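# Put the blue foam block, or else the box, in the tote

## Task

Check the floor of this room for a blue foam block. If one is there, place it in the tote next to the door. If not, place the cardboard box in that tote. The placed item must sit fully inside the tote, with no part sticking out past its rim. It must stay there without the robot holding it. The robot must not tip over or be left leaning, or the task fails.

## Robot and tools

ROBOT. A Hello Robot Stretch 4 with a single arm: an omni-wheel base, a lift that slides up a mast, an arm that telescopes forward, a three-joint wrist (yaw, pitch, roll) and a two-finger gripper. It stands about 1.6 m tall, and the base rim is within 0.23 m of the base origin.

FRAMES. Base frame: origin on the floor below the base centre, x ahead, y to the left, z up. hand_pose is reported in this frame and marks a point between the open fingertips; with all wrist joints at 0 its axes line up with the base axes. Its printed position may be slightly off. The odometry frame is the base frame as it was when the scene began. base_odometry comes from wheel rotation only, so slipping looks like travel. Its heading runs -3.142 to 3.142, left positive.

execute_actions. Argument "actions" is a list holding exactly one action, or empty to just read state and images. Optional "cameras": a list from head_camera, head_left_camera, head_right_camera, wrist_camera, all; omitted, null or ["all"] gives every camera, [] gives none. An action may hold "base", "joints" or both, plus optional "pace" and "contact_limits"; or it holds only "end_of_arm". Everything in one action starts at once and may finish at different moments.
- "base": one command only, each an offset from where the base last measured itself. {"translate_m": d} drives straight, metres, forward positive, -2 to 2. {"strafe_m": d} slides sideways, metres, left positive, -2 to 2. {"rotate_rad": d} spins in place, radians, counter-clockwise from above positive, -3.2 to 3.2.
- "joints": absolute targets keyed by name. lift_m 0 to 1.2 m; arm_m 0 to 0.55 m extension; wrist_yaw_rad -1.134 to 4.276 (0 ahead, left positive, 3.14 stowed back, above 3.4 the arm may block it); wrist_pitch_rad -1.117 to 4.259 (0 level, 1.57 pointing down); wrist_roll_rad -1.117 to 4.259 (0 puts both fingers level; positive turns clockwise viewed from behind); gripper_m -0.038 to 0.141, the fingertip gap in metres (negative means the tips press together). Tolerances for "done": lift and arm ±0.004, yaw ±0.02, pitch ±0.05, roll ±0.02, gripper ±0.004. Joint targets outside range are clipped and the result says so; any other bad value or unknown key rejects the whole call with no motion.
- "pace": "slow", "default" (if omitted), "fast", "max". Base speed caps 0.1/0.3/0.4/0.6 m/s and turning 1/2/3/4 rad/s in that order; with lift_m above 0.2 these are lowered further, to 0.3 m/s and 1 rad/s at full height.
- "contact_limits": only {"arm_m": v}, 0 (gentlest) to 0.75 (firmest), default 0.5; how hard the arm may push before a contact stop.
- {"end_of_arm": "enable_torque"} revives wrist or gripper motors that shut off; they then hold their current spot.
One action lasts at most 15 s. Parts you leave out of an action may still be driving to an earlier target without the status showing it. If a call reports a stop, any later motion, wait or finished_scene calls in that same reply are skipped.

wait: {"seconds": 0 to 10}; commands nothing and returns state and images.
zoom_image: {"camera": name, "region": [x0, y0, x1, y1]} in pixels of that camera's most recent full image, top-left origin, no larger than 504 by 504.
finished_scene: {"scene": n}, the current scene's number; irreversible, reports success. Only call it once the item rests in the tote unaided.

CAMERAS. head_camera sits atop the mast pointing forward and down; rotate the base to look around. head_left_camera and head_right_camera are fisheyes beside it, angled more steeply, showing the base and arm. wrist_camera looks along the fingers, tips near the bottom of its frame.

RESULT LINES. lidar_m: 12 distances in metres from the base origin, 30-degree sectors, first straight ahead then counter-clockwise (4th left, 7th behind, 10th right); "-" means nothing seen or closer than 0.25 m. It senses from roughly 0.15 m up to robot height, so table tops register; it may miss glass, thin legs and things behind. wrist_depth_mm: 7x7 grid of median depths, 100 to 2000 mm, from top-left; "-" is out of range or hidden; the robot's own parts appear. turned_by_wheels vs turned_by_imu: a gap above ~0.1 rad signals a hit or slip, and heading error of about their difference. base_tilt in degrees, forward and right positive, with a fixed bias up to ~1.5. motor_effort: percent of max, positive toward higher joint values, peak of the last action in brackets (noisy); for wheel_0..wheel_2 positive means turning right. base_status/joint_status: "done", "off_target" (resting away from target, maybe still pushing), "contact_stop_at_<key>" (hit something; that part goes slack, a lift may sag under load, wheels may roll), "limit_stop_at_<name>", "time_out", "torque_fault" (wrist/gripper motor went limp; send enable_torque). on_its_own lists uncommanded behaviour; "held at" is a held target, not a position. Slack parts hold again when next commanded.

GRIPPING. Command a gap smaller than the object; a smaller value squeezes harder and pulls it toward the wrist by up to a third of the shortfall. gripper reading and "done" do not prove a grasp; a firm squeeze at a command of 0 or more shows as a clear gripper effort change. Tips stuck on a surface below: raise the lift. A level gripper carrying over ~2 kg, or pressed against something by base or arm motion, can fault.

SAFETY. Unfold at start with lift_m 0.4 and wrist_yaw_rad 0 together. limit_stop_at_own_body can occur with pitch below -0.2 plus roll below -0.4 or above 4; you may move away from the body. Tilt above 6 degrees triggers limit_stop_at_tilt and freezes lift, arm and wheels. Avoid driving or turning with over 1 kg held and arm_m above 0.2, especially fast; avoid steady pushes with a high gripper or high contact limit. Drops, slips, slams and hard hits are penalised. Loose objects may occasionally get nudged. Time passes while thinking; the robot holds its last command meanwhile. Fewer, quicker robot motions are preferred.

Each tool is called after "Emit:" in YAML: its name, and indented under it one key for each argument.

## Session

Emit:
execute_actions:
  actions: []

Scene clock: 0.00 s.
base_odometry: x=+0.000 y=+0.000 heading=+0.000 (m, m, rad; odometry frame)
turned_by_wheels: +0.000 (rad since the last result)
turned_by_imu: +0.000 (rad since the last result)
base_tilt: forward=+0.0 right=-0.4 (deg)
lidar_m: 1.16 1.68 1.28 1.03 1.02 1.15 1.25 1.72 0.83 0.66 0.65 0.74
base_status: not commanded
joint_positions: lift_m=+0.178 arm_m=-0.001 wrist_yaw_rad=+3.074 wrist_pitch_rad=-0.008 wrist_roll_rad=+0.008 gripper_m=+0.057
joint_status: not commanded
motor_effort: lift_m=+18 arm_m=-1 wrist_yaw_rad=+0 wrist_pitch_rad=-7 wrist_roll_rad=+1 gripper_m=-4 wheel_0=+0 wheel_1=-1 wheel_2=+1 (%)
hand_pose: x=-0.1120 y=+0.1067 z=+0.3587 quat_wxyz=(+0.034, +0.004, +0.004, +0.999) (m; base frame)
wrist_depth_mm: 145 147 1921 - 1661 1205 976 / - 146 - - 1661 1229 991 / 106 142 252 - 1661 1255 976 / 114 144 304 - 1708 1229 1025 / 143 1708 1921 - 1708 1255 1008 / 1576 1661 216 1464 210 1229 991 / 1060 1025 946 145 946 891 917
pictures: head_camera, head_left_camera, head_right_camera, wrist_camera
Images, in order (width x height): head_camera 420x560, head_left_camera 420x672, head_right_camera 420x672, wrist_camera 616x392.

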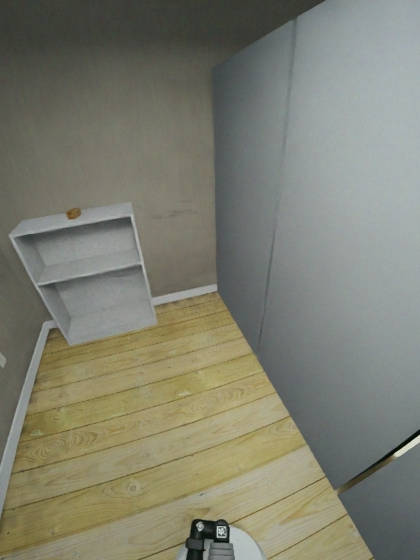

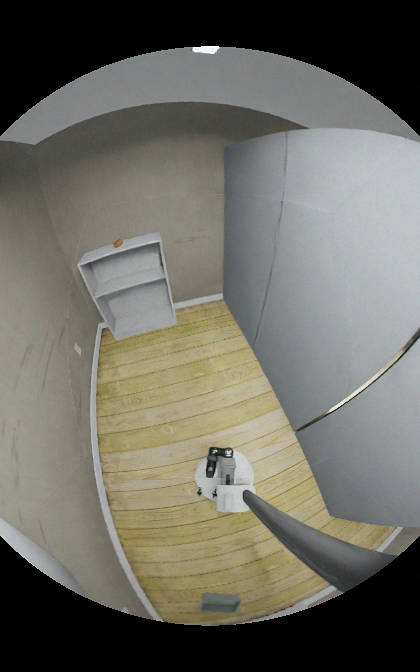

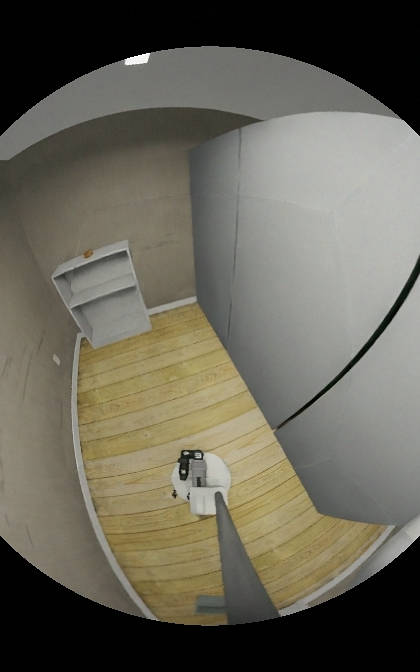

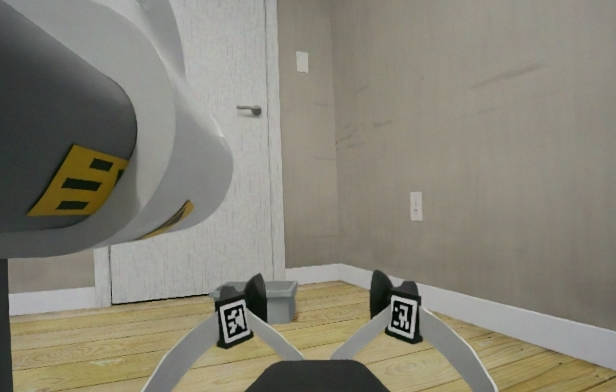

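Tote is behind. Turn to look around.

Emit:
execute_actions:
  actions:
    - {"base":{"rotate_rad":-2.5},"pace":"fast"}

Scene clock: 2.20 s.
base_odometry: x=+0.000 y=+0.000 heading=-2.500 (m, m, rad; odometry frame)
turned_by_wheels: -2.500 (rad since the last result)
turned_by_imu: -2.461 (rad since the last result)
base_tilt: forward=+0.1 right=-0.5 (deg)
lidar_m: 1.71 0.74 0.65 0.66 0.78 1.47 1.70 1.17 1.01 1.01 1.22 1.22
base_status: done
joint_positions: lift_m=+0.178 arm_m=-0.001 wrist_yaw_rad=+3.074 wrist_pitch_rad=-0.008 wrist_roll_rad=+0.008 gripper_m=+0.057
joint_status: not commanded
motor_effort: lift_m=+18(18) arm_m=-1(1) wrist_yaw_rad=+2(1) wrist_pitch_rad=-7(6) wrist_roll_rad=+0(1) gripper_m=-4(5) wheel_0=+2(6) wheel_1=+2(14) wheel_2=+2(13) (%)
hand_pose: x=-0.1120 y=+0.1067 z=+0.3587 quat_wxyz=(+0.034, +0.004, +0.004, +0.999) (m; base frame)
wrist_depth_mm: 145 147 - - - 1983 1281 / - 146 - - - 1983 1336 / 106 142 252 - - 1983 1308 / 114 145 303 - - 1983 1308 / 143 1618 - - - 1983 1366 / 1308 1576 216 1576 210 1430 1255 / 1060 1025 960 145 960 904 960
pictures: head_camera, head_left_camera, head_right_camera, wrist_camera
Images, in order (width x height): head_camera 420x560, head_left_camera 420x672, head_right_camera 420x672, wrist_camera 616x392.

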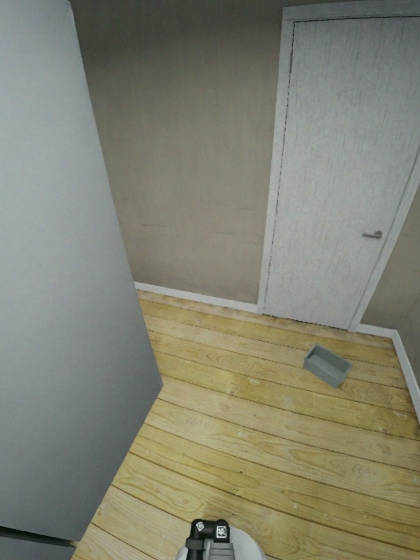

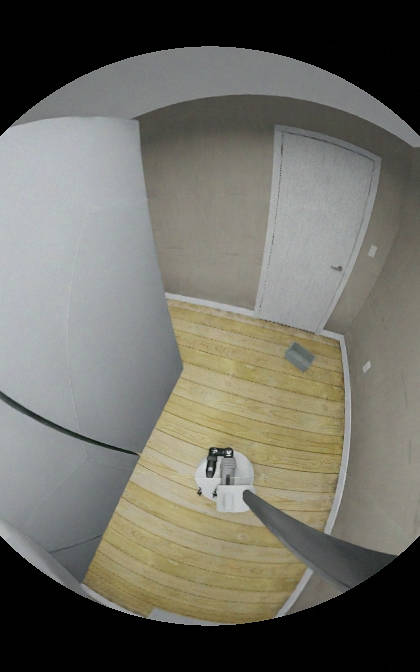

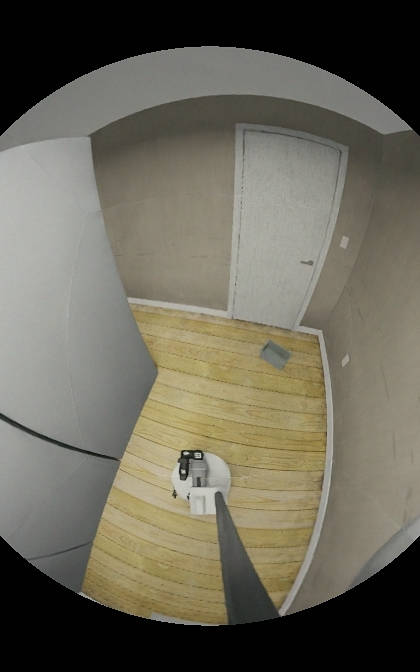

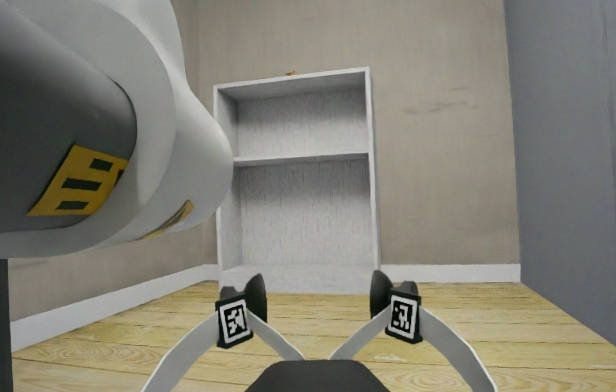

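Emit:
execute_actions:
  actions:
    - {"base":{"translate_m":0.95},"pace":"fast"}
  cameras: ["head_left_camera"]

Emit:
execute_actions:
  actions:
    - {"base":{"rotate_rad":1.2},"pace":"fast"}

Scene clock: 6.07 s.
base_odometry: x=-0.761 y=-0.569 heading=-2.499 (m, m, rad; odometry frame)
turned_by_wheels: +0.000 (rad since the last result)
turned_by_imu: -0.002 (rad since the last result)
base_tilt: forward=+0.0 right=-0.5 (deg)
lidar_m: 0.85 1.01 1.84 0.40 0.46 0.88 2.52 1.47 1.30 0.64 0.64 0.83
base_status: done
joint_positions: lift_m=+0.178 arm_m=-0.001 wrist_yaw_rad=+3.074 wrist_pitch_rad=-0.008 wrist_roll_rad=+0.008 gripper_m=+0.057
joint_status: not commanded
motor_effort: lift_m=+18(18) arm_m=-1(1) wrist_yaw_rad=+0(0) wrist_pitch_rad=-7(6) wrist_roll_rad=+1(1) gripper_m=-5(4) wheel_0=+0(9) wheel_1=+1(9) wheel_2=+1(14) (%)
hand_pose: x=-0.1120 y=+0.1067 z=+0.3587 quat_wxyz=(+0.034, +0.004, +0.004, +0.999) (m; base frame)
wrist_depth_mm: 145 147 - - - 1229 634 / - 146 - - - 1281 654 / 106 142 253 - - 1308 676 / 114 144 304 - - 1366 683 / 143 - - - - 1366 683 / 1576 1708 215 1618 209 1182 699 / 1060 1060 946 145 976 891 699
pictures: head_left_camera
Images, in order (width x height): head_left_camera 420x672.

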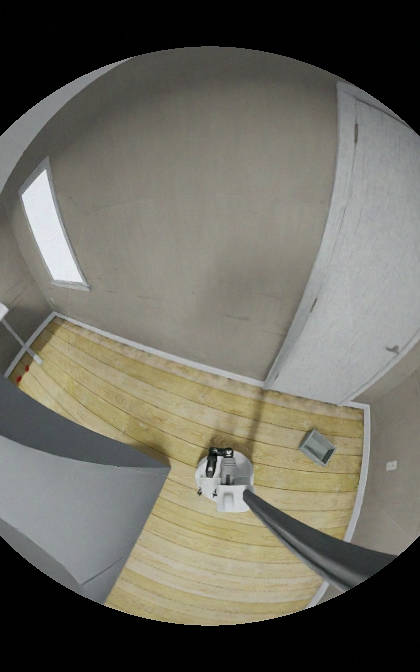

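Scene clock: 7.60 s.
base_odometry: x=-0.761 y=-0.569 heading=-1.300 (m, m, rad; odometry frame)
turned_by_wheels: +1.200 (rad since the last result)
turned_by_imu: +1.180 (rad since the last result)
base_tilt: forward=+0.0 right=-0.2 (deg)
lidar_m: 0.47 0.38 0.51 1.22 2.06 1.41 1.31 0.76 0.89 0.83 0.88 1.15
base_status: done
joint_positions: lift_m=+0.178 arm_m=-0.001 wrist_yaw_rad=+3.074 wrist_pitch_rad=-0.008 wrist_roll_rad=+0.008 gripper_m=+0.057
joint_status: not commanded
motor_effort: lift_m=+18(18) arm_m=-1(1) wrist_yaw_rad=+1(0) wrist_pitch_rad=-7(7) wrist_roll_rad=+2(0) gripper_m=-5(3) wheel_0=-1(6) wheel_1=-2(10) wheel_2=-1(11) (%)
hand_pose: x=-0.1120 y=+0.1067 z=+0.3587 quat_wxyz=(+0.034, +0.004, +0.004, +0.999) (m; base frame)
wrist_depth_mm: 145 147 1464 1537 1618 1618 1661 / - 146 1430 1499 1537 1618 1618 / 106 142 252 1464 1576 1618 1661 / 114 144 303 1537 1576 1576 1661 / 143 1397 1430 1499 1537 1576 1618 / 1366 1336 215 1397 210 1430 1397 / 820 866 946 146 976 904 960
pictures: head_camera, head_left_camera, head_right_camera, wrist_camera
Images, in order (width x height): head_camera 420x560, head_left_camera 420x672, head_right_camera 420x672, wrist_camera 616x392.

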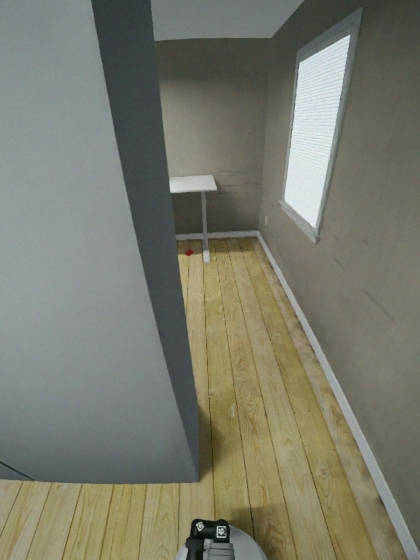

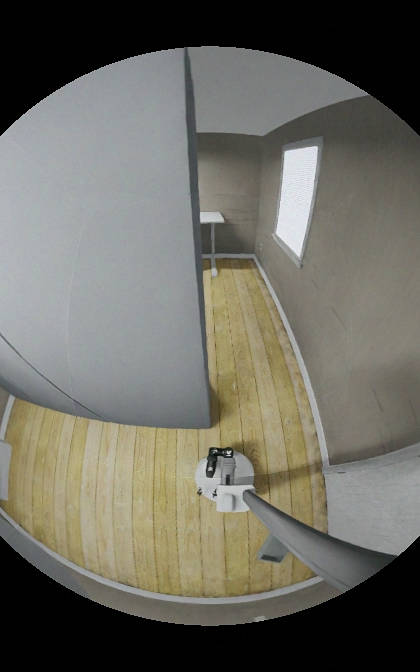

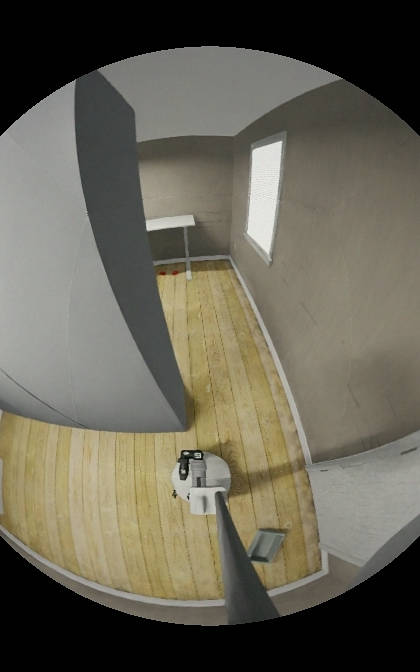

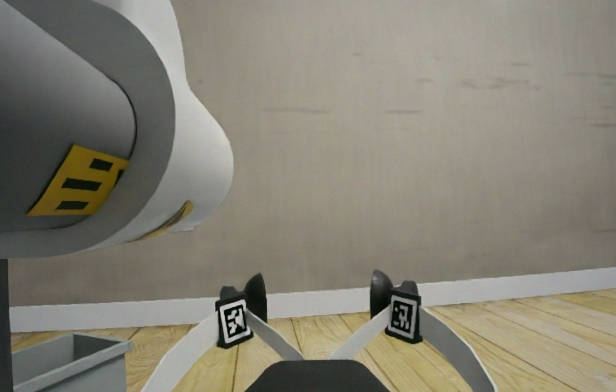

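Emit:
execute_actions:
  actions:
    - {"base":{"strafe_m":-0.4},"pace":"fast"}
  cameras: []

Emit:
execute_actions:
  actions:
    - {"base":{"translate_m":1.0},"pace":"fast"}

Scene clock: 9.97 s.
base_odometry: x=-1.146 y=-0.676 heading=-1.300 (m, m, rad; odometry frame)
turned_by_wheels: +0.000 (rad since the last result)
turned_by_imu: -0.002 (rad since the last result)
base_tilt: forward=+0.1 right=-0.4 (deg)
lidar_m: 1.44 0.74 0.65 1.35 2.03 1.40 0.52 0.70 0.47 0.43 0.45 0.61
base_status: done
joint_positions: lift_m=+0.178 arm_m=-0.001 wrist_yaw_rad=+3.074 wrist_pitch_rad=-0.008 wrist_roll_rad=+0.008 gripper_m=+0.057
joint_status: not commanded
motor_effort: lift_m=+18(18) arm_m=-1(1) wrist_yaw_rad=+1(0) wrist_pitch_rad=-6(6) wrist_roll_rad=+1(0) gripper_m=-3(7) wheel_0=-1(11) wheel_1=+2(14) wheel_2=+0(2) (%)
hand_pose: x=-0.1120 y=+0.1067 z=+0.3587 quat_wxyz=(+0.034, +0.004, +0.004, +0.999) (m; base frame)
wrist_depth_mm: 145 147 1430 1499 1537 1576 1708 / - 146 1464 1499 1537 1618 1618 / 106 142 252 1464 1537 1618 1618 / 114 144 306 1397 1499 1576 1576 / 143 1336 1397 1397 1499 1537 1618 / 960 1336 215 1464 208 1464 1366 / 946 1042 788 145 960 904 931
pictures: none
No camera images: the call's "cameras" was empty. Leave "cameras" out to get every camera's image.

Scene clock: 13.73 s.
base_odometry: x=-0.878 y=-1.640 heading=-1.300 (m, m, rad; odometry frame)
turned_by_wheels: +0.000 (rad since the last result)
turned_by_imu: -0.003 (rad since the last result)
base_tilt: forward=+0.1 right=-0.4 (deg)
lidar_m: 1.10 1.68 2.20 0.58 0.56 0.74 1.52 0.59 0.40 0.36 0.38 0.48
base_status: done
joint_positions: lift_m=+0.178 arm_m=-0.001 wrist_yaw_rad=+3.074 wrist_pitch_rad=-0.008 wrist_roll_rad=+0.008 gripper_m=+0.057
joint_status: not commanded
motor_effort: lift_m=+18(18) arm_m=-1(1) wrist_yaw_rad=+3(2) wrist_pitch_rad=-6(7) wrist_roll_rad=+1(1) gripper_m=-4(4) wheel_0=-2(10) wheel_1=+1(9) wheel_2=-1(14) (%)
hand_pose: x=-0.1120 y=+0.1067 z=+0.3587 quat_wxyz=(+0.034, +0.004, +0.004, +0.999) (m; base frame)
wrist_depth_mm: 144 147 - - - - 585 / - 145 - - - - 603 / 106 142 252 - - - 591 / 114 145 304 - - - 609 / 143 1281 - - - - 615 / 866 1336 214 1576 209 1336 615 / 831 1025 946 146 960 732 609
pictures: head_camera, head_left_camera, head_right_camera, wrist_camera
Images, in order (width x height): head_camera 420x560, head_left_camera 420x672, head_right_camera 420x672, wrist_camera 616x392.

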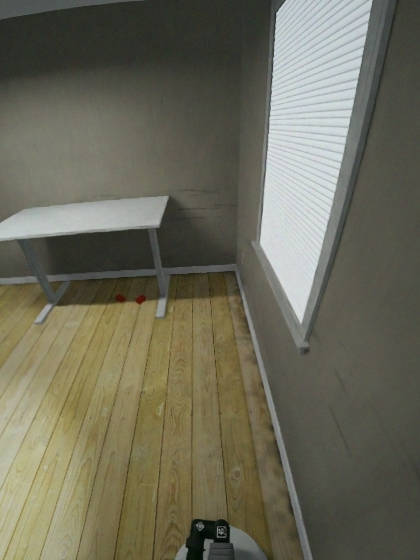

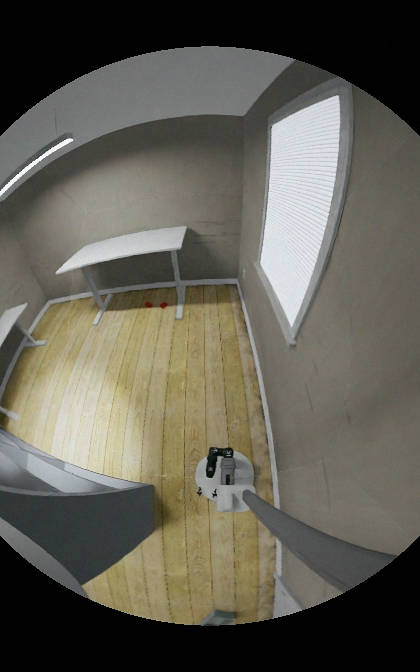

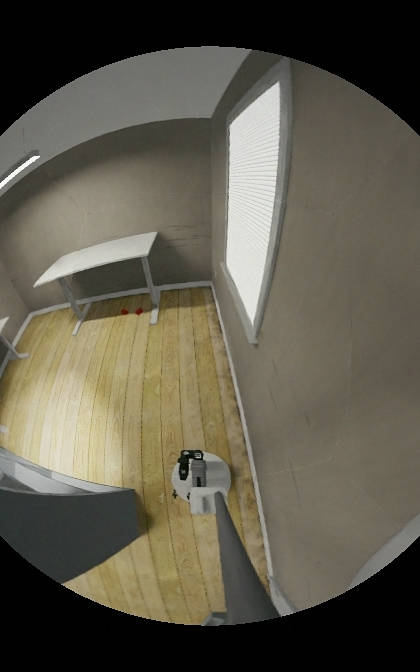

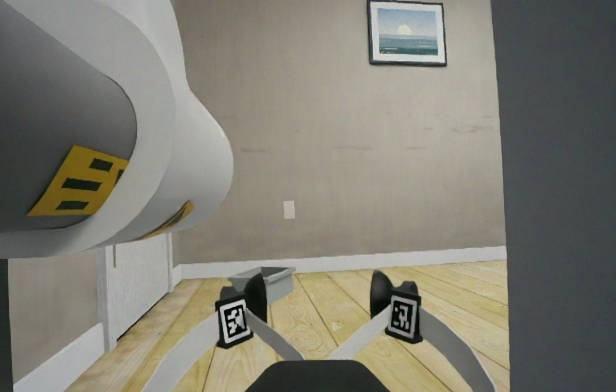

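Emit:
execute_actions:
  actions:
    - {"base":{"rotate_rad":0.6},"pace":"fast"}
  cameras: []

Emit:
execute_actions:
  actions:
    - {"base":{"translate_m":0.8},"pace":"fast"}
  cameras: ["head_left_camera"]

Emit:
execute_actions:
  actions:
    - {"base":{"rotate_rad":1.05},"pace":"fast"}

Scene clock: 15.10 s.
base_odometry: x=-0.878 y=-1.640 heading=-0.700 (m, m, rad; odometry frame)
turned_by_wheels: +0.600 (rad since the last result)
turned_by_imu: +0.590 (rad since the last result)
base_tilt: forward=+0.0 right=-0.4 (deg)
lidar_m: 1.73 2.40 0.55 0.57 2.37 1.53 0.54 0.39 0.36 0.37 0.53 1.33
base_status: done
joint_positions: lift_m=+0.178 arm_m=-0.001 wrist_yaw_rad=+3.074 wrist_pitch_rad=-0.008 wrist_roll_rad=+0.008 gripper_m=+0.057
joint_status: not commanded
motor_effort: lift_m=+18(18) arm_m=-1(1) wrist_yaw_rad=-1(1) wrist_pitch_rad=-6(6) wrist_roll_rad=+0(0) gripper_m=-4(4) wheel_0=-1(10) wheel_1=-2(10) wheel_2=-3(13) (%)
hand_pose: x=-0.1120 y=+0.1067 z=+0.3587 quat_wxyz=(+0.034, +0.004, +0.004, +0.999) (m; base frame)
wrist_depth_mm: 145 146 854 1281 - - 1983 / - 146 842 1229 - - 1983 / 106 142 252 1255 - - 1921 / 113 145 303 1229 - - 1983 / 143 591 809 1205 - - 1921 / 500 609 215 1160 209 1464 1397 / 496 585 768 145 960 891 946
pictures: none
No camera images: the call's "cameras" was empty. Leave "cameras" out to get every camera's image.

Scene clock: 18.37 s.
base_odometry: x=-0.266 y=-2.155 heading=-0.700 (m, m, rad; odometry frame)
turned_by_wheels: +0.000 (rad since the last result)
turned_by_imu: -0.002 (rad since the last result)
base_tilt: forward=+0.1 right=-0.4 (deg)
lidar_m: 0.99 1.36 2.15 1.14 0.81 0.79 1.13 0.81 0.73 0.76 1.05 0.95
base_status: done
joint_positions: lift_m=+0.178 arm_m=-0.001 wrist_yaw_rad=+3.074 wrist_pitch_rad=-0.008 wrist_roll_rad=+0.008 gripper_m=+0.057
joint_status: not commanded
motor_effort: lift_m=+18(18) arm_m=-1(1) wrist_yaw_rad=+1(1) wrist_pitch_rad=-7(7) wrist_roll_rad=+1(1) gripper_m=-4(4) wheel_0=-1(8) wheel_1=+3(10) wheel_2=+3(15) (%)
hand_pose: x=-0.1120 y=+0.1067 z=+0.3587 quat_wxyz=(+0.034, +0.004, +0.004, +0.999) (m; base frame)
wrist_depth_mm: 145 147 1464 - - - 1098 / - 146 1499 - - - 1118 / 106 142 252 - - - 946 / 114 145 304 - - - 1098 / 143 1060 1430 - - - 1060 / 866 1060 215 1618 209 1464 1042 / 842 976 946 153 960 866 732
pictures: head_left_camera
Images, in order (width x height): head_left_camera 420x672.

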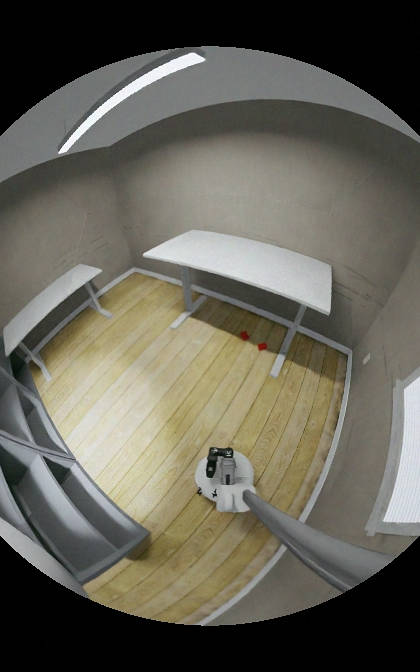

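Scene clock: 19.83 s.
base_odometry: x=-0.266 y=-2.155 heading=+0.350 (m, m, rad; odometry frame)
turned_by_wheels: +1.050 (rad since the last result)
turned_by_imu: +1.033 (rad since the last result)
base_tilt: forward=+0.0 right=-0.5 (deg)
lidar_m: 2.15 1.13 0.81 0.79 1.09 0.82 0.74 0.78 1.06 0.94 0.96 1.35
base_status: done
joint_positions: lift_m=+0.178 arm_m=-0.001 wrist_yaw_rad=+3.074 wrist_pitch_rad=-0.008 wrist_roll_rad=+0.008 gripper_m=+0.057
joint_status: not commanded
motor_effort: lift_m=+18(18) arm_m=-1(1) wrist_yaw_rad=-1(2) wrist_pitch_rad=-6(8) wrist_roll_rad=+2(1) gripper_m=-4(5) wheel_0=-2(9) wheel_1=-1(8) wheel_2=-1(12) (%)
hand_pose: x=-0.1120 y=+0.1067 z=+0.3587 quat_wxyz=(+0.034, +0.004, +0.004, +0.999) (m; base frame)
wrist_depth_mm: 145 147 904 931 946 946 976 / - 145 917 931 931 946 976 / 106 143 251 904 931 946 976 / 114 145 304 931 931 946 960 / 143 904 891 917 917 946 946 / 854 878 215 904 209 931 960 / 866 878 878 145 917 891 946
pictures: head_camera, head_left_camera, head_right_camera, wrist_camera
Images, in order (width x height): head_camera 420x560, head_left_camera 420x672, head_right_camera 420x672, wrist_camera 616x392.

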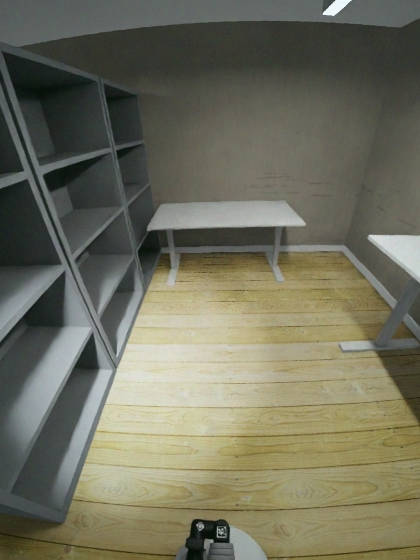

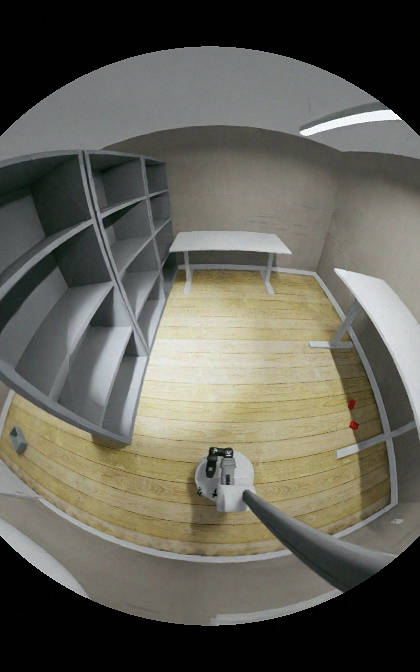

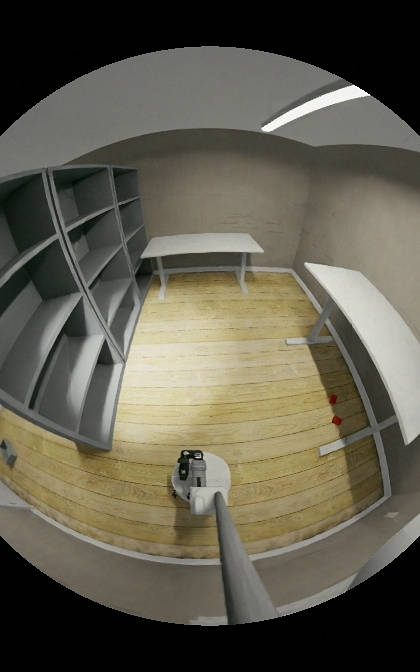

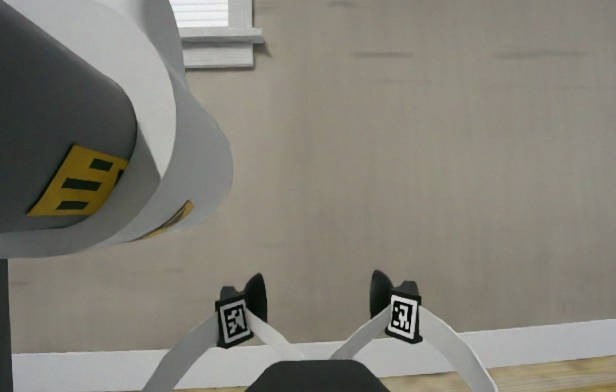

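Emit:
zoom_image:
  camera: "head_camera"
  region: [100,190,420,370]

Emit:
zoom_image:
  camera: "head_left_camera"
  region: [260,230,420,500]

Region (100, 190, 420, 370) of head_camera's 420x560 image, scaled by 1.575, with more detail than that image has; it fills the top 284 rows of this view, and the rest is white.

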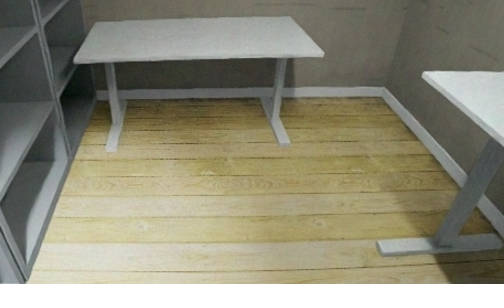

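Region (260, 230, 420, 500) of head_left_camera's 420x672 image, scaled by 1.867, with more detail than that image has; it fills the left 299 columns of this view, and the rest is white.

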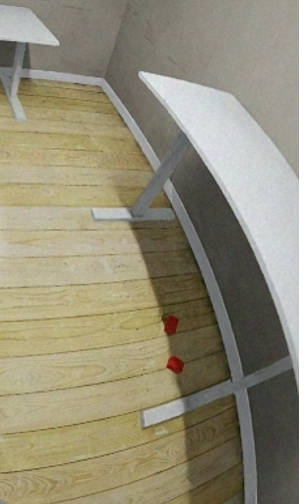

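Emit:
execute_actions:
  actions:
    - {"base":{"translate_m":-0.2},"pace":"fast"}
  cameras: []

Emit:
execute_actions:
  actions:
    - {"base":{"strafe_m":1.65},"pace":"max"}
  cameras: ["head_camera","head_left_camera"]

Scene clock: 23.77 s.
base_odometry: x=-0.454 y=-2.224 heading=+0.350 (m, m, rad; odometry frame)
turned_by_wheels: +0.000 (rad since the last result)
turned_by_imu: -0.001 (rad since the last result)
base_tilt: forward=-0.1 right=-0.4 (deg)
lidar_m: 2.35 1.12 0.86 2.30 0.83 0.59 0.55 0.54 0.76 0.97 1.00 1.34
base_status: done
joint_positions: lift_m=+0.178 arm_m=-0.001 wrist_yaw_rad=+3.074 wrist_pitch_rad=-0.008 wrist_roll_rad=+0.008 gripper_m=+0.057
joint_status: not commanded
motor_effort: lift_m=+18(18) arm_m=-1(1) wrist_yaw_rad=+1(3) wrist_pitch_rad=-6(7) wrist_roll_rad=+1(1) gripper_m=-3(4) wheel_0=-1(10) wheel_1=-3(10) wheel_2=-2(15) (%)
hand_pose: x=-0.1120 y=+0.1067 z=+0.3587 quat_wxyz=(+0.034, +0.004, +0.004, +0.999) (m; base frame)
wrist_depth_mm: 145 147 732 715 732 750 759 / - 146 707 723 723 741 768 / 106 142 252 715 723 741 759 / 114 145 306 707 741 741 768 / 143 707 699 707 715 741 759 / 683 699 215 715 211 732 750 / 691 691 699 145 723 723 732
pictures: none
No camera images: the call's "cameras" was empty. Leave "cameras" out to get every camera's image.

Scene clock: 27.83 s.
base_odometry: x=-1.019 y=-0.673 heading=+0.350 (m, m, rad; odometry frame)
turned_by_wheels: +0.000 (rad since the last result)
turned_by_imu: +0.005 (rad since the last result)
base_tilt: forward=+0.0 right=-0.3 (deg)
lidar_m: 1.51 1.88 1.35 0.57 0.60 0.57 0.56 0.59 0.82 2.25 0.51 0.54
base_status: done
joint_positions: lift_m=+0.178 arm_m=-0.001 wrist_yaw_rad=+3.074 wrist_pitch_rad=-0.008 wrist_roll_rad=+0.008 gripper_m=+0.057
joint_status: not commanded
motor_effort: lift_m=+18(18) arm_m=-1(1) wrist_yaw_rad=+0(0) wrist_pitch_rad=-7(6) wrist_roll_rad=+1(0) gripper_m=-4(4) wheel_0=+2(15) wheel_1=-1(17) wheel_2=+0(1) (%)
hand_pose: x=-0.1120 y=+0.1067 z=+0.3587 quat_wxyz=(+0.034, +0.004, +0.004, +0.999) (m; base frame)
wrist_depth_mm: 145 147 715 707 723 723 741 / - 146 723 715 715 732 741 / 106 142 253 707 715 732 732 / 114 145 303 707 707 723 732 / 143 699 699 707 707 707 741 / 683 691 215 699 210 715 732 / 691 683 699 145 699 699 715
pictures: head_camera, head_left_camera
Images, in order (width x height): head_camera 420x560, head_left_camera 420x672.

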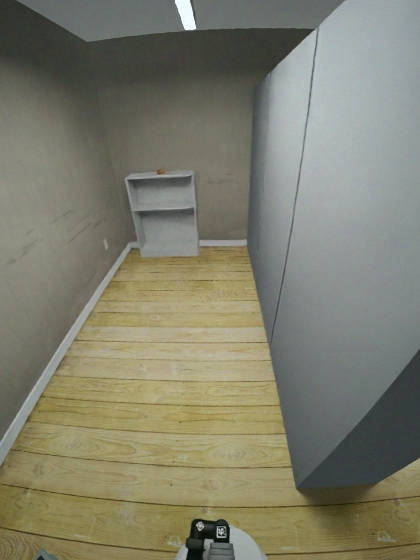

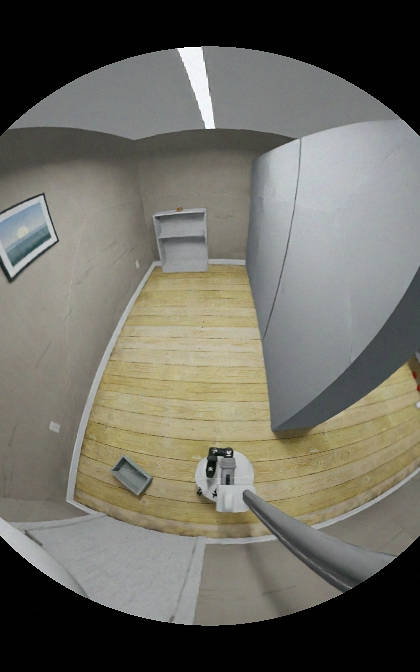

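Emit:
execute_actions:
  actions:
    - {"base":{"translate_m":1.4},"pace":"max","joints":{"lift_m":1.1}}
  cameras: []

Emit:
execute_actions:
  actions:
    - {"base":{"strafe_m":0.7},"pace":"fast","joints":{"wrist_yaw_rad":0,"gripper_m":0.14}}

Scene clock: 31.83 s.
base_odometry: x=+0.296 y=-0.194 heading=+0.350 (m, m, rad; odometry frame)
turned_by_wheels: +0.000 (rad since the last result)
turned_by_imu: -0.003 (rad since the last result)
base_tilt: forward=+0.2 right=-0.4 (deg)
lidar_m: 1.49 1.53 1.38 1.32 1.38 1.91 1.97 0.54 0.38 0.35 0.38 0.54
base_status: done
joint_positions: lift_m=+1.100 arm_m=-0.001 wrist_yaw_rad=+3.074 wrist_pitch_rad=-0.008 wrist_roll_rad=+0.008 gripper_m=+0.057
joint_status: all done
motor_effort: lift_m=+19(24) arm_m=-1(1) wrist_yaw_rad=+1(1) wrist_pitch_rad=-6(7) wrist_roll_rad=+1(1) gripper_m=-3(4) wheel_0=-2(10) wheel_1=+1(11) wheel_2=+3(18) (%)
hand_pose: x=-0.1120 y=+0.1067 z=+1.2805 quat_wxyz=(+0.034, +0.004, +0.004, +0.999) (m; base frame)
wrist_depth_mm: 145 147 - - - - 1661 / - 146 - - - - 1756 / 106 142 251 - - - 1661 / 114 145 304 - - - 1708 / 143 1098 - - - - 1756 / 759 - 216 - 209 - 1808 / 741 1042 - 146 - - 1808
pictures: none
No camera images: the call's "cameras" was empty. Leave "cameras" out to get every camera's image.

Scene clock: 35.27 s.
base_odometry: x=+0.056 y=+0.464 heading=+0.350 (m, m, rad; odometry frame)
turned_by_wheels: +0.000 (rad since the last result)
turned_by_imu: +0.001 (rad since the last result)
base_tilt: forward=+0.2 right=-0.3 (deg)
lidar_m: 1.45 0.91 0.65 0.62 0.66 0.89 1.35 2.00 1.10 1.06 1.10 1.52
base_status: done
joint_positions: lift_m=+1.100 arm_m=-0.001 wrist_yaw_rad=+0.000 wrist_pitch_rad=-0.008 wrist_roll_rad=+0.008 gripper_m=+0.140
joint_status: all done
motor_effort: lift_m=+19(19) arm_m=-1(1) wrist_yaw_rad=-2(6) wrist_pitch_rad=-7(7) wrist_roll_rad=+1(1) gripper_m=-2(4) wheel_0=+2(9) wheel_1=+0(13) wheel_2=+0(1) (%)
hand_pose: x=+0.4585 y=-0.0873 z=+1.2805 quat_wxyz=(+1.000, +0.004, -0.004, +0.000) (m; base frame)
wrist_depth_mm: 1078 1576 1576 1576 1618 1576 1576 / 1042 1576 1576 1576 1537 1618 1499 / 1042 1618 1537 1618 1537 1537 1499 / 1042 1537 1661 1661 1618 1576 1464 / 1042 1537 1618 1576 1618 1576 1576 / 1025 1255 1255 1537 1430 203 1537 / 1008 1397 1430 151 1537 1537 1576
pictures: head_camera, head_left_camera, head_right_camera, wrist_camera
Images, in order (width x height): head_camera 420x560, head_left_camera 420x672, head_right_camera 420x672, wrist_camera 616x392.

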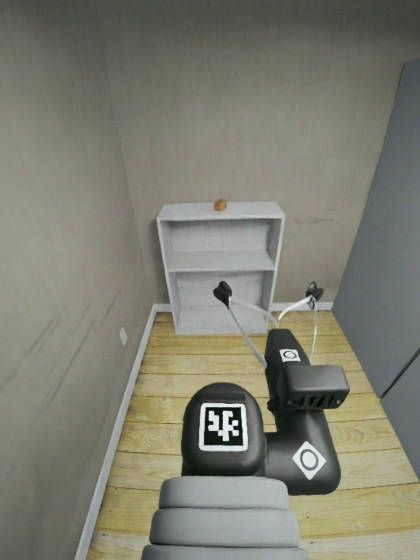

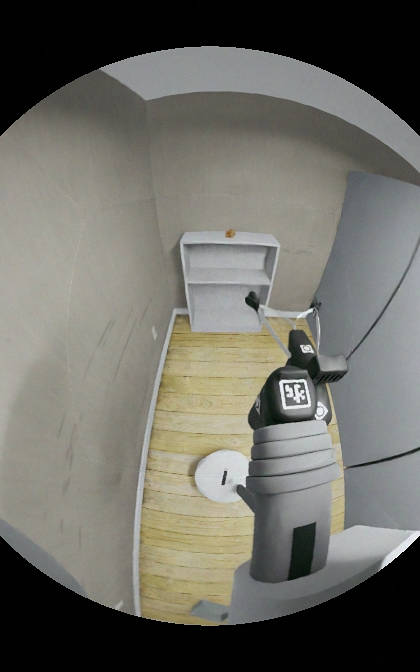

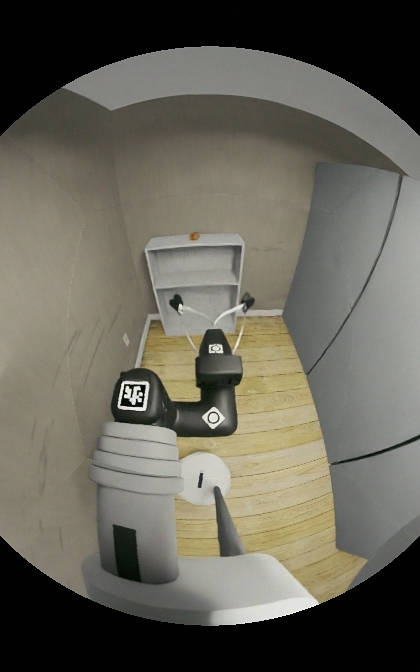

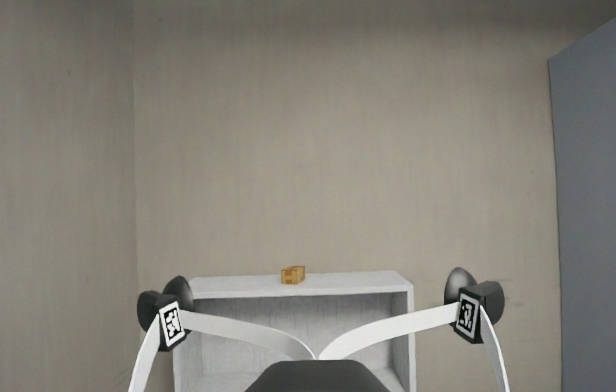

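Emit:
execute_actions:
  actions:
    - {"base":{"translate_m":0.75},"pace":"fast","joints":{"lift_m":1.05,"wrist_pitch_rad":0.4}}

Scene clock: 39.40 s.
base_odometry: x=+0.760 y=+0.721 heading=+0.350 (m, m, rad; odometry frame)
turned_by_wheels: +0.000 (rad since the last result)
turned_by_imu: -0.002 (rad since the last result)
base_tilt: forward=+0.2 right=-0.3 (deg)
lidar_m: 0.71 0.74 0.64 0.62 0.65 0.93 2.51 1.54 1.12 1.05 1.12 0.75
base_status: done
joint_positions: lift_m=+1.050 arm_m=-0.001 wrist_yaw_rad=+0.000 wrist_pitch_rad=+0.402 wrist_roll_rad=+0.008 gripper_m=+0.140
joint_status: all done
motor_effort: lift_m=+15(17) arm_m=-1(1) wrist_yaw_rad=+0(2) wrist_pitch_rad=-5(4) wrist_roll_rad=+2(0) gripper_m=+0(0) wheel_0=+1(7) wheel_1=+3(9) wheel_2=-2(12) (%)
hand_pose: x=+0.4355 y=-0.0874 z=+1.1156 quat_wxyz=(+0.980, +0.004, +0.200, -0.001) (m; base frame)
wrist_depth_mm: 732 715 723 715 723 715 723 / 750 759 759 759 759 750 759 / 798 788 798 768 778 778 809 / 569 597 574 574 580 569 854 / 654 854 854 878 878 668 904 / 654 788 854 904 891 204 991 / 723 741 750 151 723 715 1060
pictures: head_camera, head_left_camera, head_right_camera, wrist_camera
Images, in order (width x height): head_camera 420x560, head_left_camera 420x672, head_right_camera 420x672, wrist_camera 616x392.

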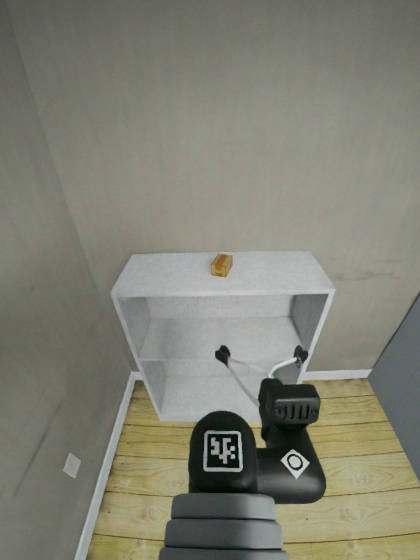

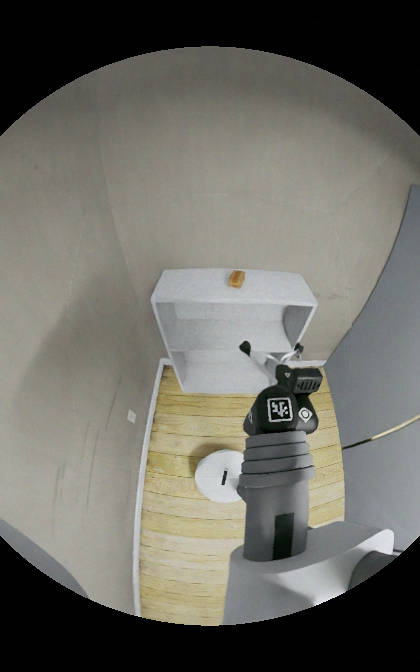

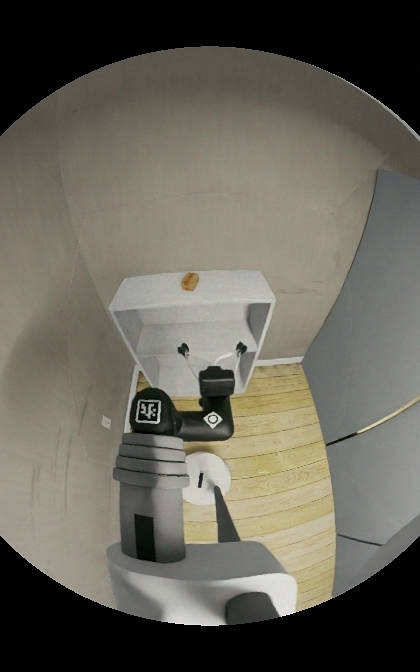

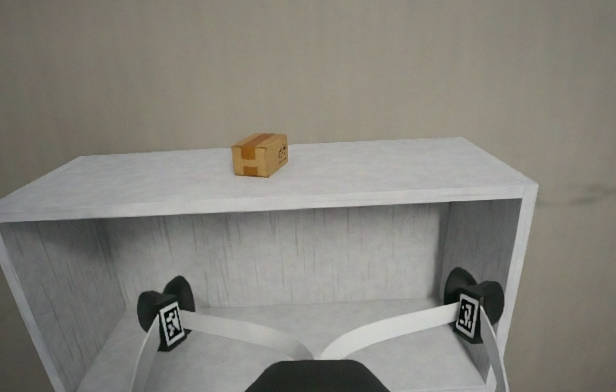

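Emit:
execute_actions:
  actions:
    - {"base":{"strafe_m":0.16},"pace":"fast","joints":{"wrist_yaw_rad":-0.3,"arm_m":0.33}}
  cameras: ["head_camera","wrist_camera"]

Scene clock: 42.07 s.
base_odometry: x=+0.705 y=+0.872 heading=+0.350 (m, m, rad; odometry frame)
turned_by_wheels: +0.000 (rad since the last result)
turned_by_imu: +0.000 (rad since the last result)
base_tilt: forward=+0.1 right=-0.3 (deg)
lidar_m: 0.70 0.66 0.46 0.46 0.48 0.67 1.92 1.75 1.28 1.23 1.28 0.73
base_status: done
joint_positions: lift_m=+1.050 arm_m=+0.329 wrist_yaw_rad=-0.300 wrist_pitch_rad=+0.402 wrist_roll_rad=+0.008 gripper_m=+0.140
joint_status: all done
motor_effort: lift_m=+15(15) arm_m=+6(6) wrist_yaw_rad=+0(6) wrist_pitch_rad=-6(6) wrist_roll_rad=+1(1) gripper_m=-2(3) wheel_0=+3(7) wheel_1=+1(10) wheel_2=+0(1) (%)
hand_pose: x=+0.7278 y=-0.1619 z=+1.1156 quat_wxyz=(+0.969, +0.034, +0.197, -0.147) (m; base frame)
wrist_depth_mm: 389 410 436 469 500 544 574 / 404 430 459 484 525 574 615 / 424 449 480 517 559 609 654 / 439 469 496 508 500 496 477 / 399 397 368 334 373 364 357 / 309 293 290 298 293 203 473 / 257 250 248 151 668 676 517
pictures: head_camera, wrist_camera
Images, in order (width x height): head_camera 420x560, wrist_camera 616x392.

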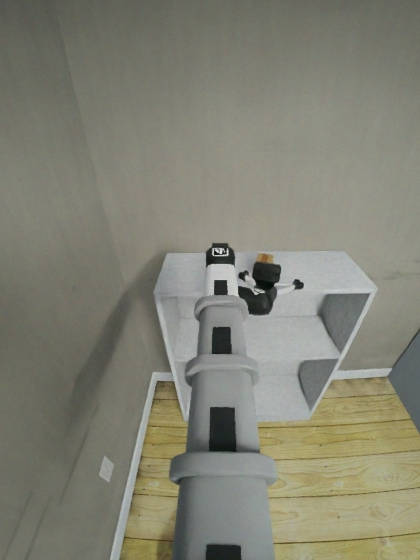

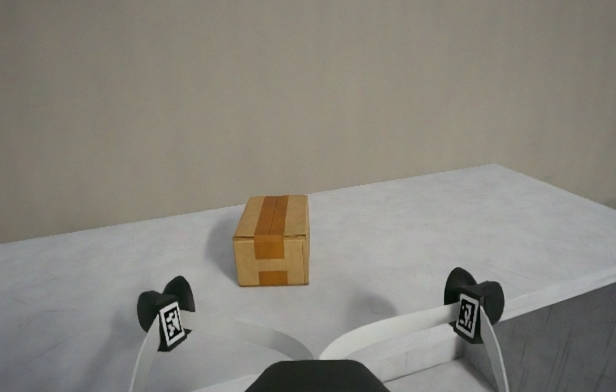

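Emit:
execute_actions:
  actions:
    - {"joints":{"arm_m":0.46,"lift_m":1.03}}
  cameras: ["head_right_camera","wrist_camera"]

Scene clock: 43.80 s.
base_odometry: x=+0.705 y=+0.872 heading=+0.350 (m, m, rad; odometry frame)
turned_by_wheels: +0.000 (rad since the last result)
turned_by_imu: +0.000 (rad since the last result)
base_tilt: forward=+0.0 right=-0.5 (deg)
lidar_m: 0.70 0.67 0.48 0.45 0.49 0.67 1.92 1.76 1.27 1.22 1.27 0.75
base_status: not commanded
joint_positions: lift_m=+1.030 arm_m=+0.459 wrist_yaw_rad=-0.300 wrist_pitch_rad=+0.402 wrist_roll_rad=+0.008 gripper_m=+0.140
joint_status: all done
motor_effort: lift_m=+15(15) arm_m=+6(2) wrist_yaw_rad=-1(0) wrist_pitch_rad=-5(5) wrist_roll_rad=+0(0) gripper_m=-3(1) wheel_0=+2(2) wheel_1=+1(1) wheel_2=+0(0) (%)
hand_pose: x=+0.8577 y=-0.1620 z=+1.0956 quat_wxyz=(+0.969, +0.034, +0.197, -0.147) (m; base frame)
wrist_depth_mm: 281 303 319 340 362 392 424 / 296 314 332 357 384 418 445 / 309 329 353 377 407 442 480 / 324 345 375 399 421 436 430 / 340 349 347 243 330 327 317 / 278 264 260 191 241 203 254 / 231 225 224 151 211 211 215
pictures: head_right_camera, wrist_camera
Images, in order (width x height): head_right_camera 420x672, wrist_camera 616x392.

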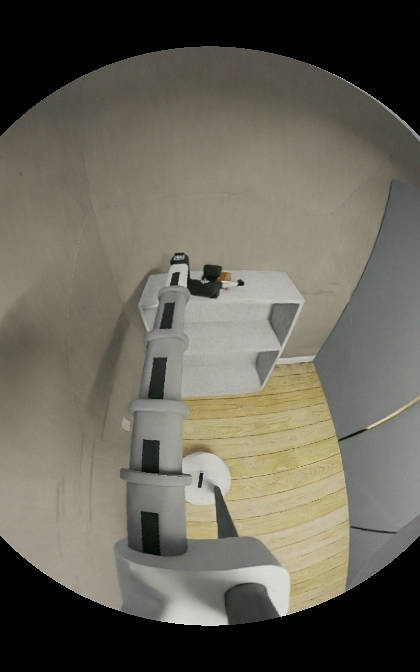

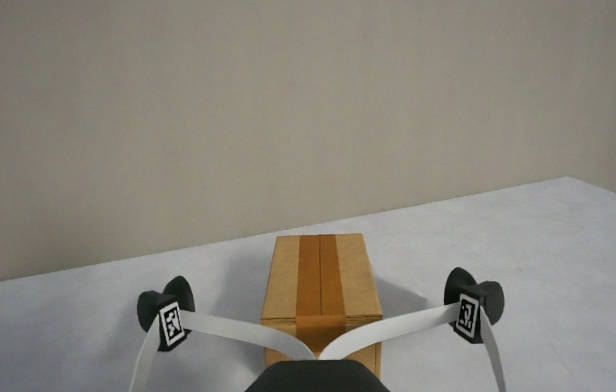

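Emit:
execute_actions:
  actions:
    - {"joints":{"gripper_m":0.02}}
  cameras: ["wrist_camera"]

Emit:
execute_actions:
  actions:
    - {"joints":{"lift_m":1.08}}
  cameras: ["wrist_camera"]

Scene clock: 46.23 s.
base_odometry: x=+0.705 y=+0.872 heading=+0.350 (m, m, rad; odometry frame)
turned_by_wheels: +0.000 (rad since the last result)
turned_by_imu: -0.001 (rad since the last result)
base_tilt: forward=+0.0 right=-0.4 (deg)
lidar_m: 0.70 0.67 0.48 0.45 0.48 0.68 1.89 1.76 1.29 1.22 1.28 0.73
base_status: not commanded
joint_positions: lift_m=+1.030 arm_m=+0.459 wrist_yaw_rad=-0.300 wrist_pitch_rad=+0.403 wrist_roll_rad=+0.008 gripper_m=+0.020
joint_status: all done
motor_effort: lift_m=+14(14) arm_m=+6(6) wrist_yaw_rad=-1(1) wrist_pitch_rad=-8(8) wrist_roll_rad=+1(2) gripper_m=-20(22) wheel_0=+2(2) wheel_1=+1(1) wheel_2=+0(0) (%)
hand_pose: x=+0.8576 y=-0.1619 z=+1.0954 quat_wxyz=(+0.969, +0.034, +0.197, -0.147) (m; base frame)
wrist_depth_mm: 283 300 319 340 366 394 421 / 294 315 334 355 384 413 452 / 307 327 349 377 407 442 480 / 325 345 370 397 424 436 427 / 338 351 347 233 329 324 319 / 278 272 204 183 186 257 253 / 229 216 212 173 208 203 213
pictures: wrist_camera
Images, in order (width x height): wrist_camera 616x392.

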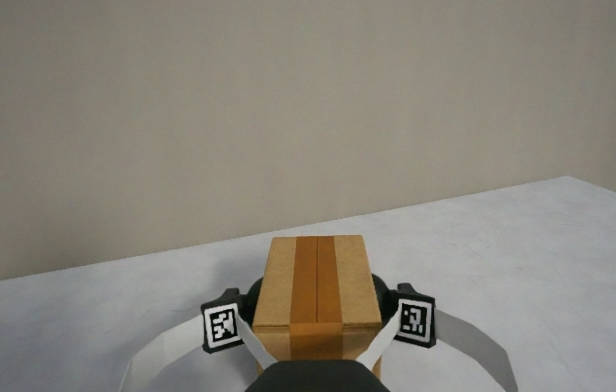

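Scene clock: 47.33 s.
base_odometry: x=+0.705 y=+0.872 heading=+0.350 (m, m, rad; odometry frame)
turned_by_wheels: +0.000 (rad since the last result)
turned_by_imu: +0.000 (rad since the last result)
base_tilt: forward=+0.1 right=-0.4 (deg)
lidar_m: 0.70 0.66 0.48 0.46 0.48 0.69 1.93 1.73 1.29 1.23 1.25 0.76
base_status: not commanded
joint_positions: lift_m=+1.080 arm_m=+0.459 wrist_yaw_rad=-0.300 wrist_pitch_rad=+0.403 wrist_roll_rad=+0.008 gripper_m=+0.020
joint_status: all done
motor_effort: lift_m=+21(22) arm_m=+6(6) wrist_yaw_rad=+0(2) wrist_pitch_rad=-9(8) wrist_roll_rad=+0(1) gripper_m=-23(19) wheel_0=+1(2) wheel_1=+1(1) wheel_2=+0(0) (%)
hand_pose: x=+0.8576 y=-0.1619 z=+1.1448 quat_wxyz=(+0.969, +0.034, +0.197, -0.147) (m; base frame)
wrist_depth_mm: 282 301 319 342 364 392 418 / 297 312 334 359 382 418 449 / 309 325 349 377 407 445 477 / 324 347 368 399 436 469 508 / 342 362 394 233 427 415 407 / 349 351 206 183 186 330 324 / 294 278 272 174 266 260 274
pictures: wrist_camera
Images, in order (width x height): wrist_camera 616x392.

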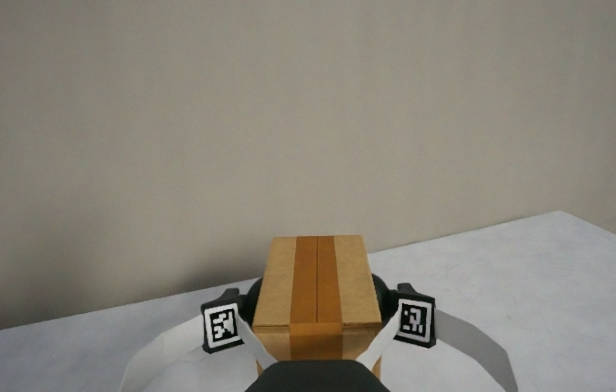

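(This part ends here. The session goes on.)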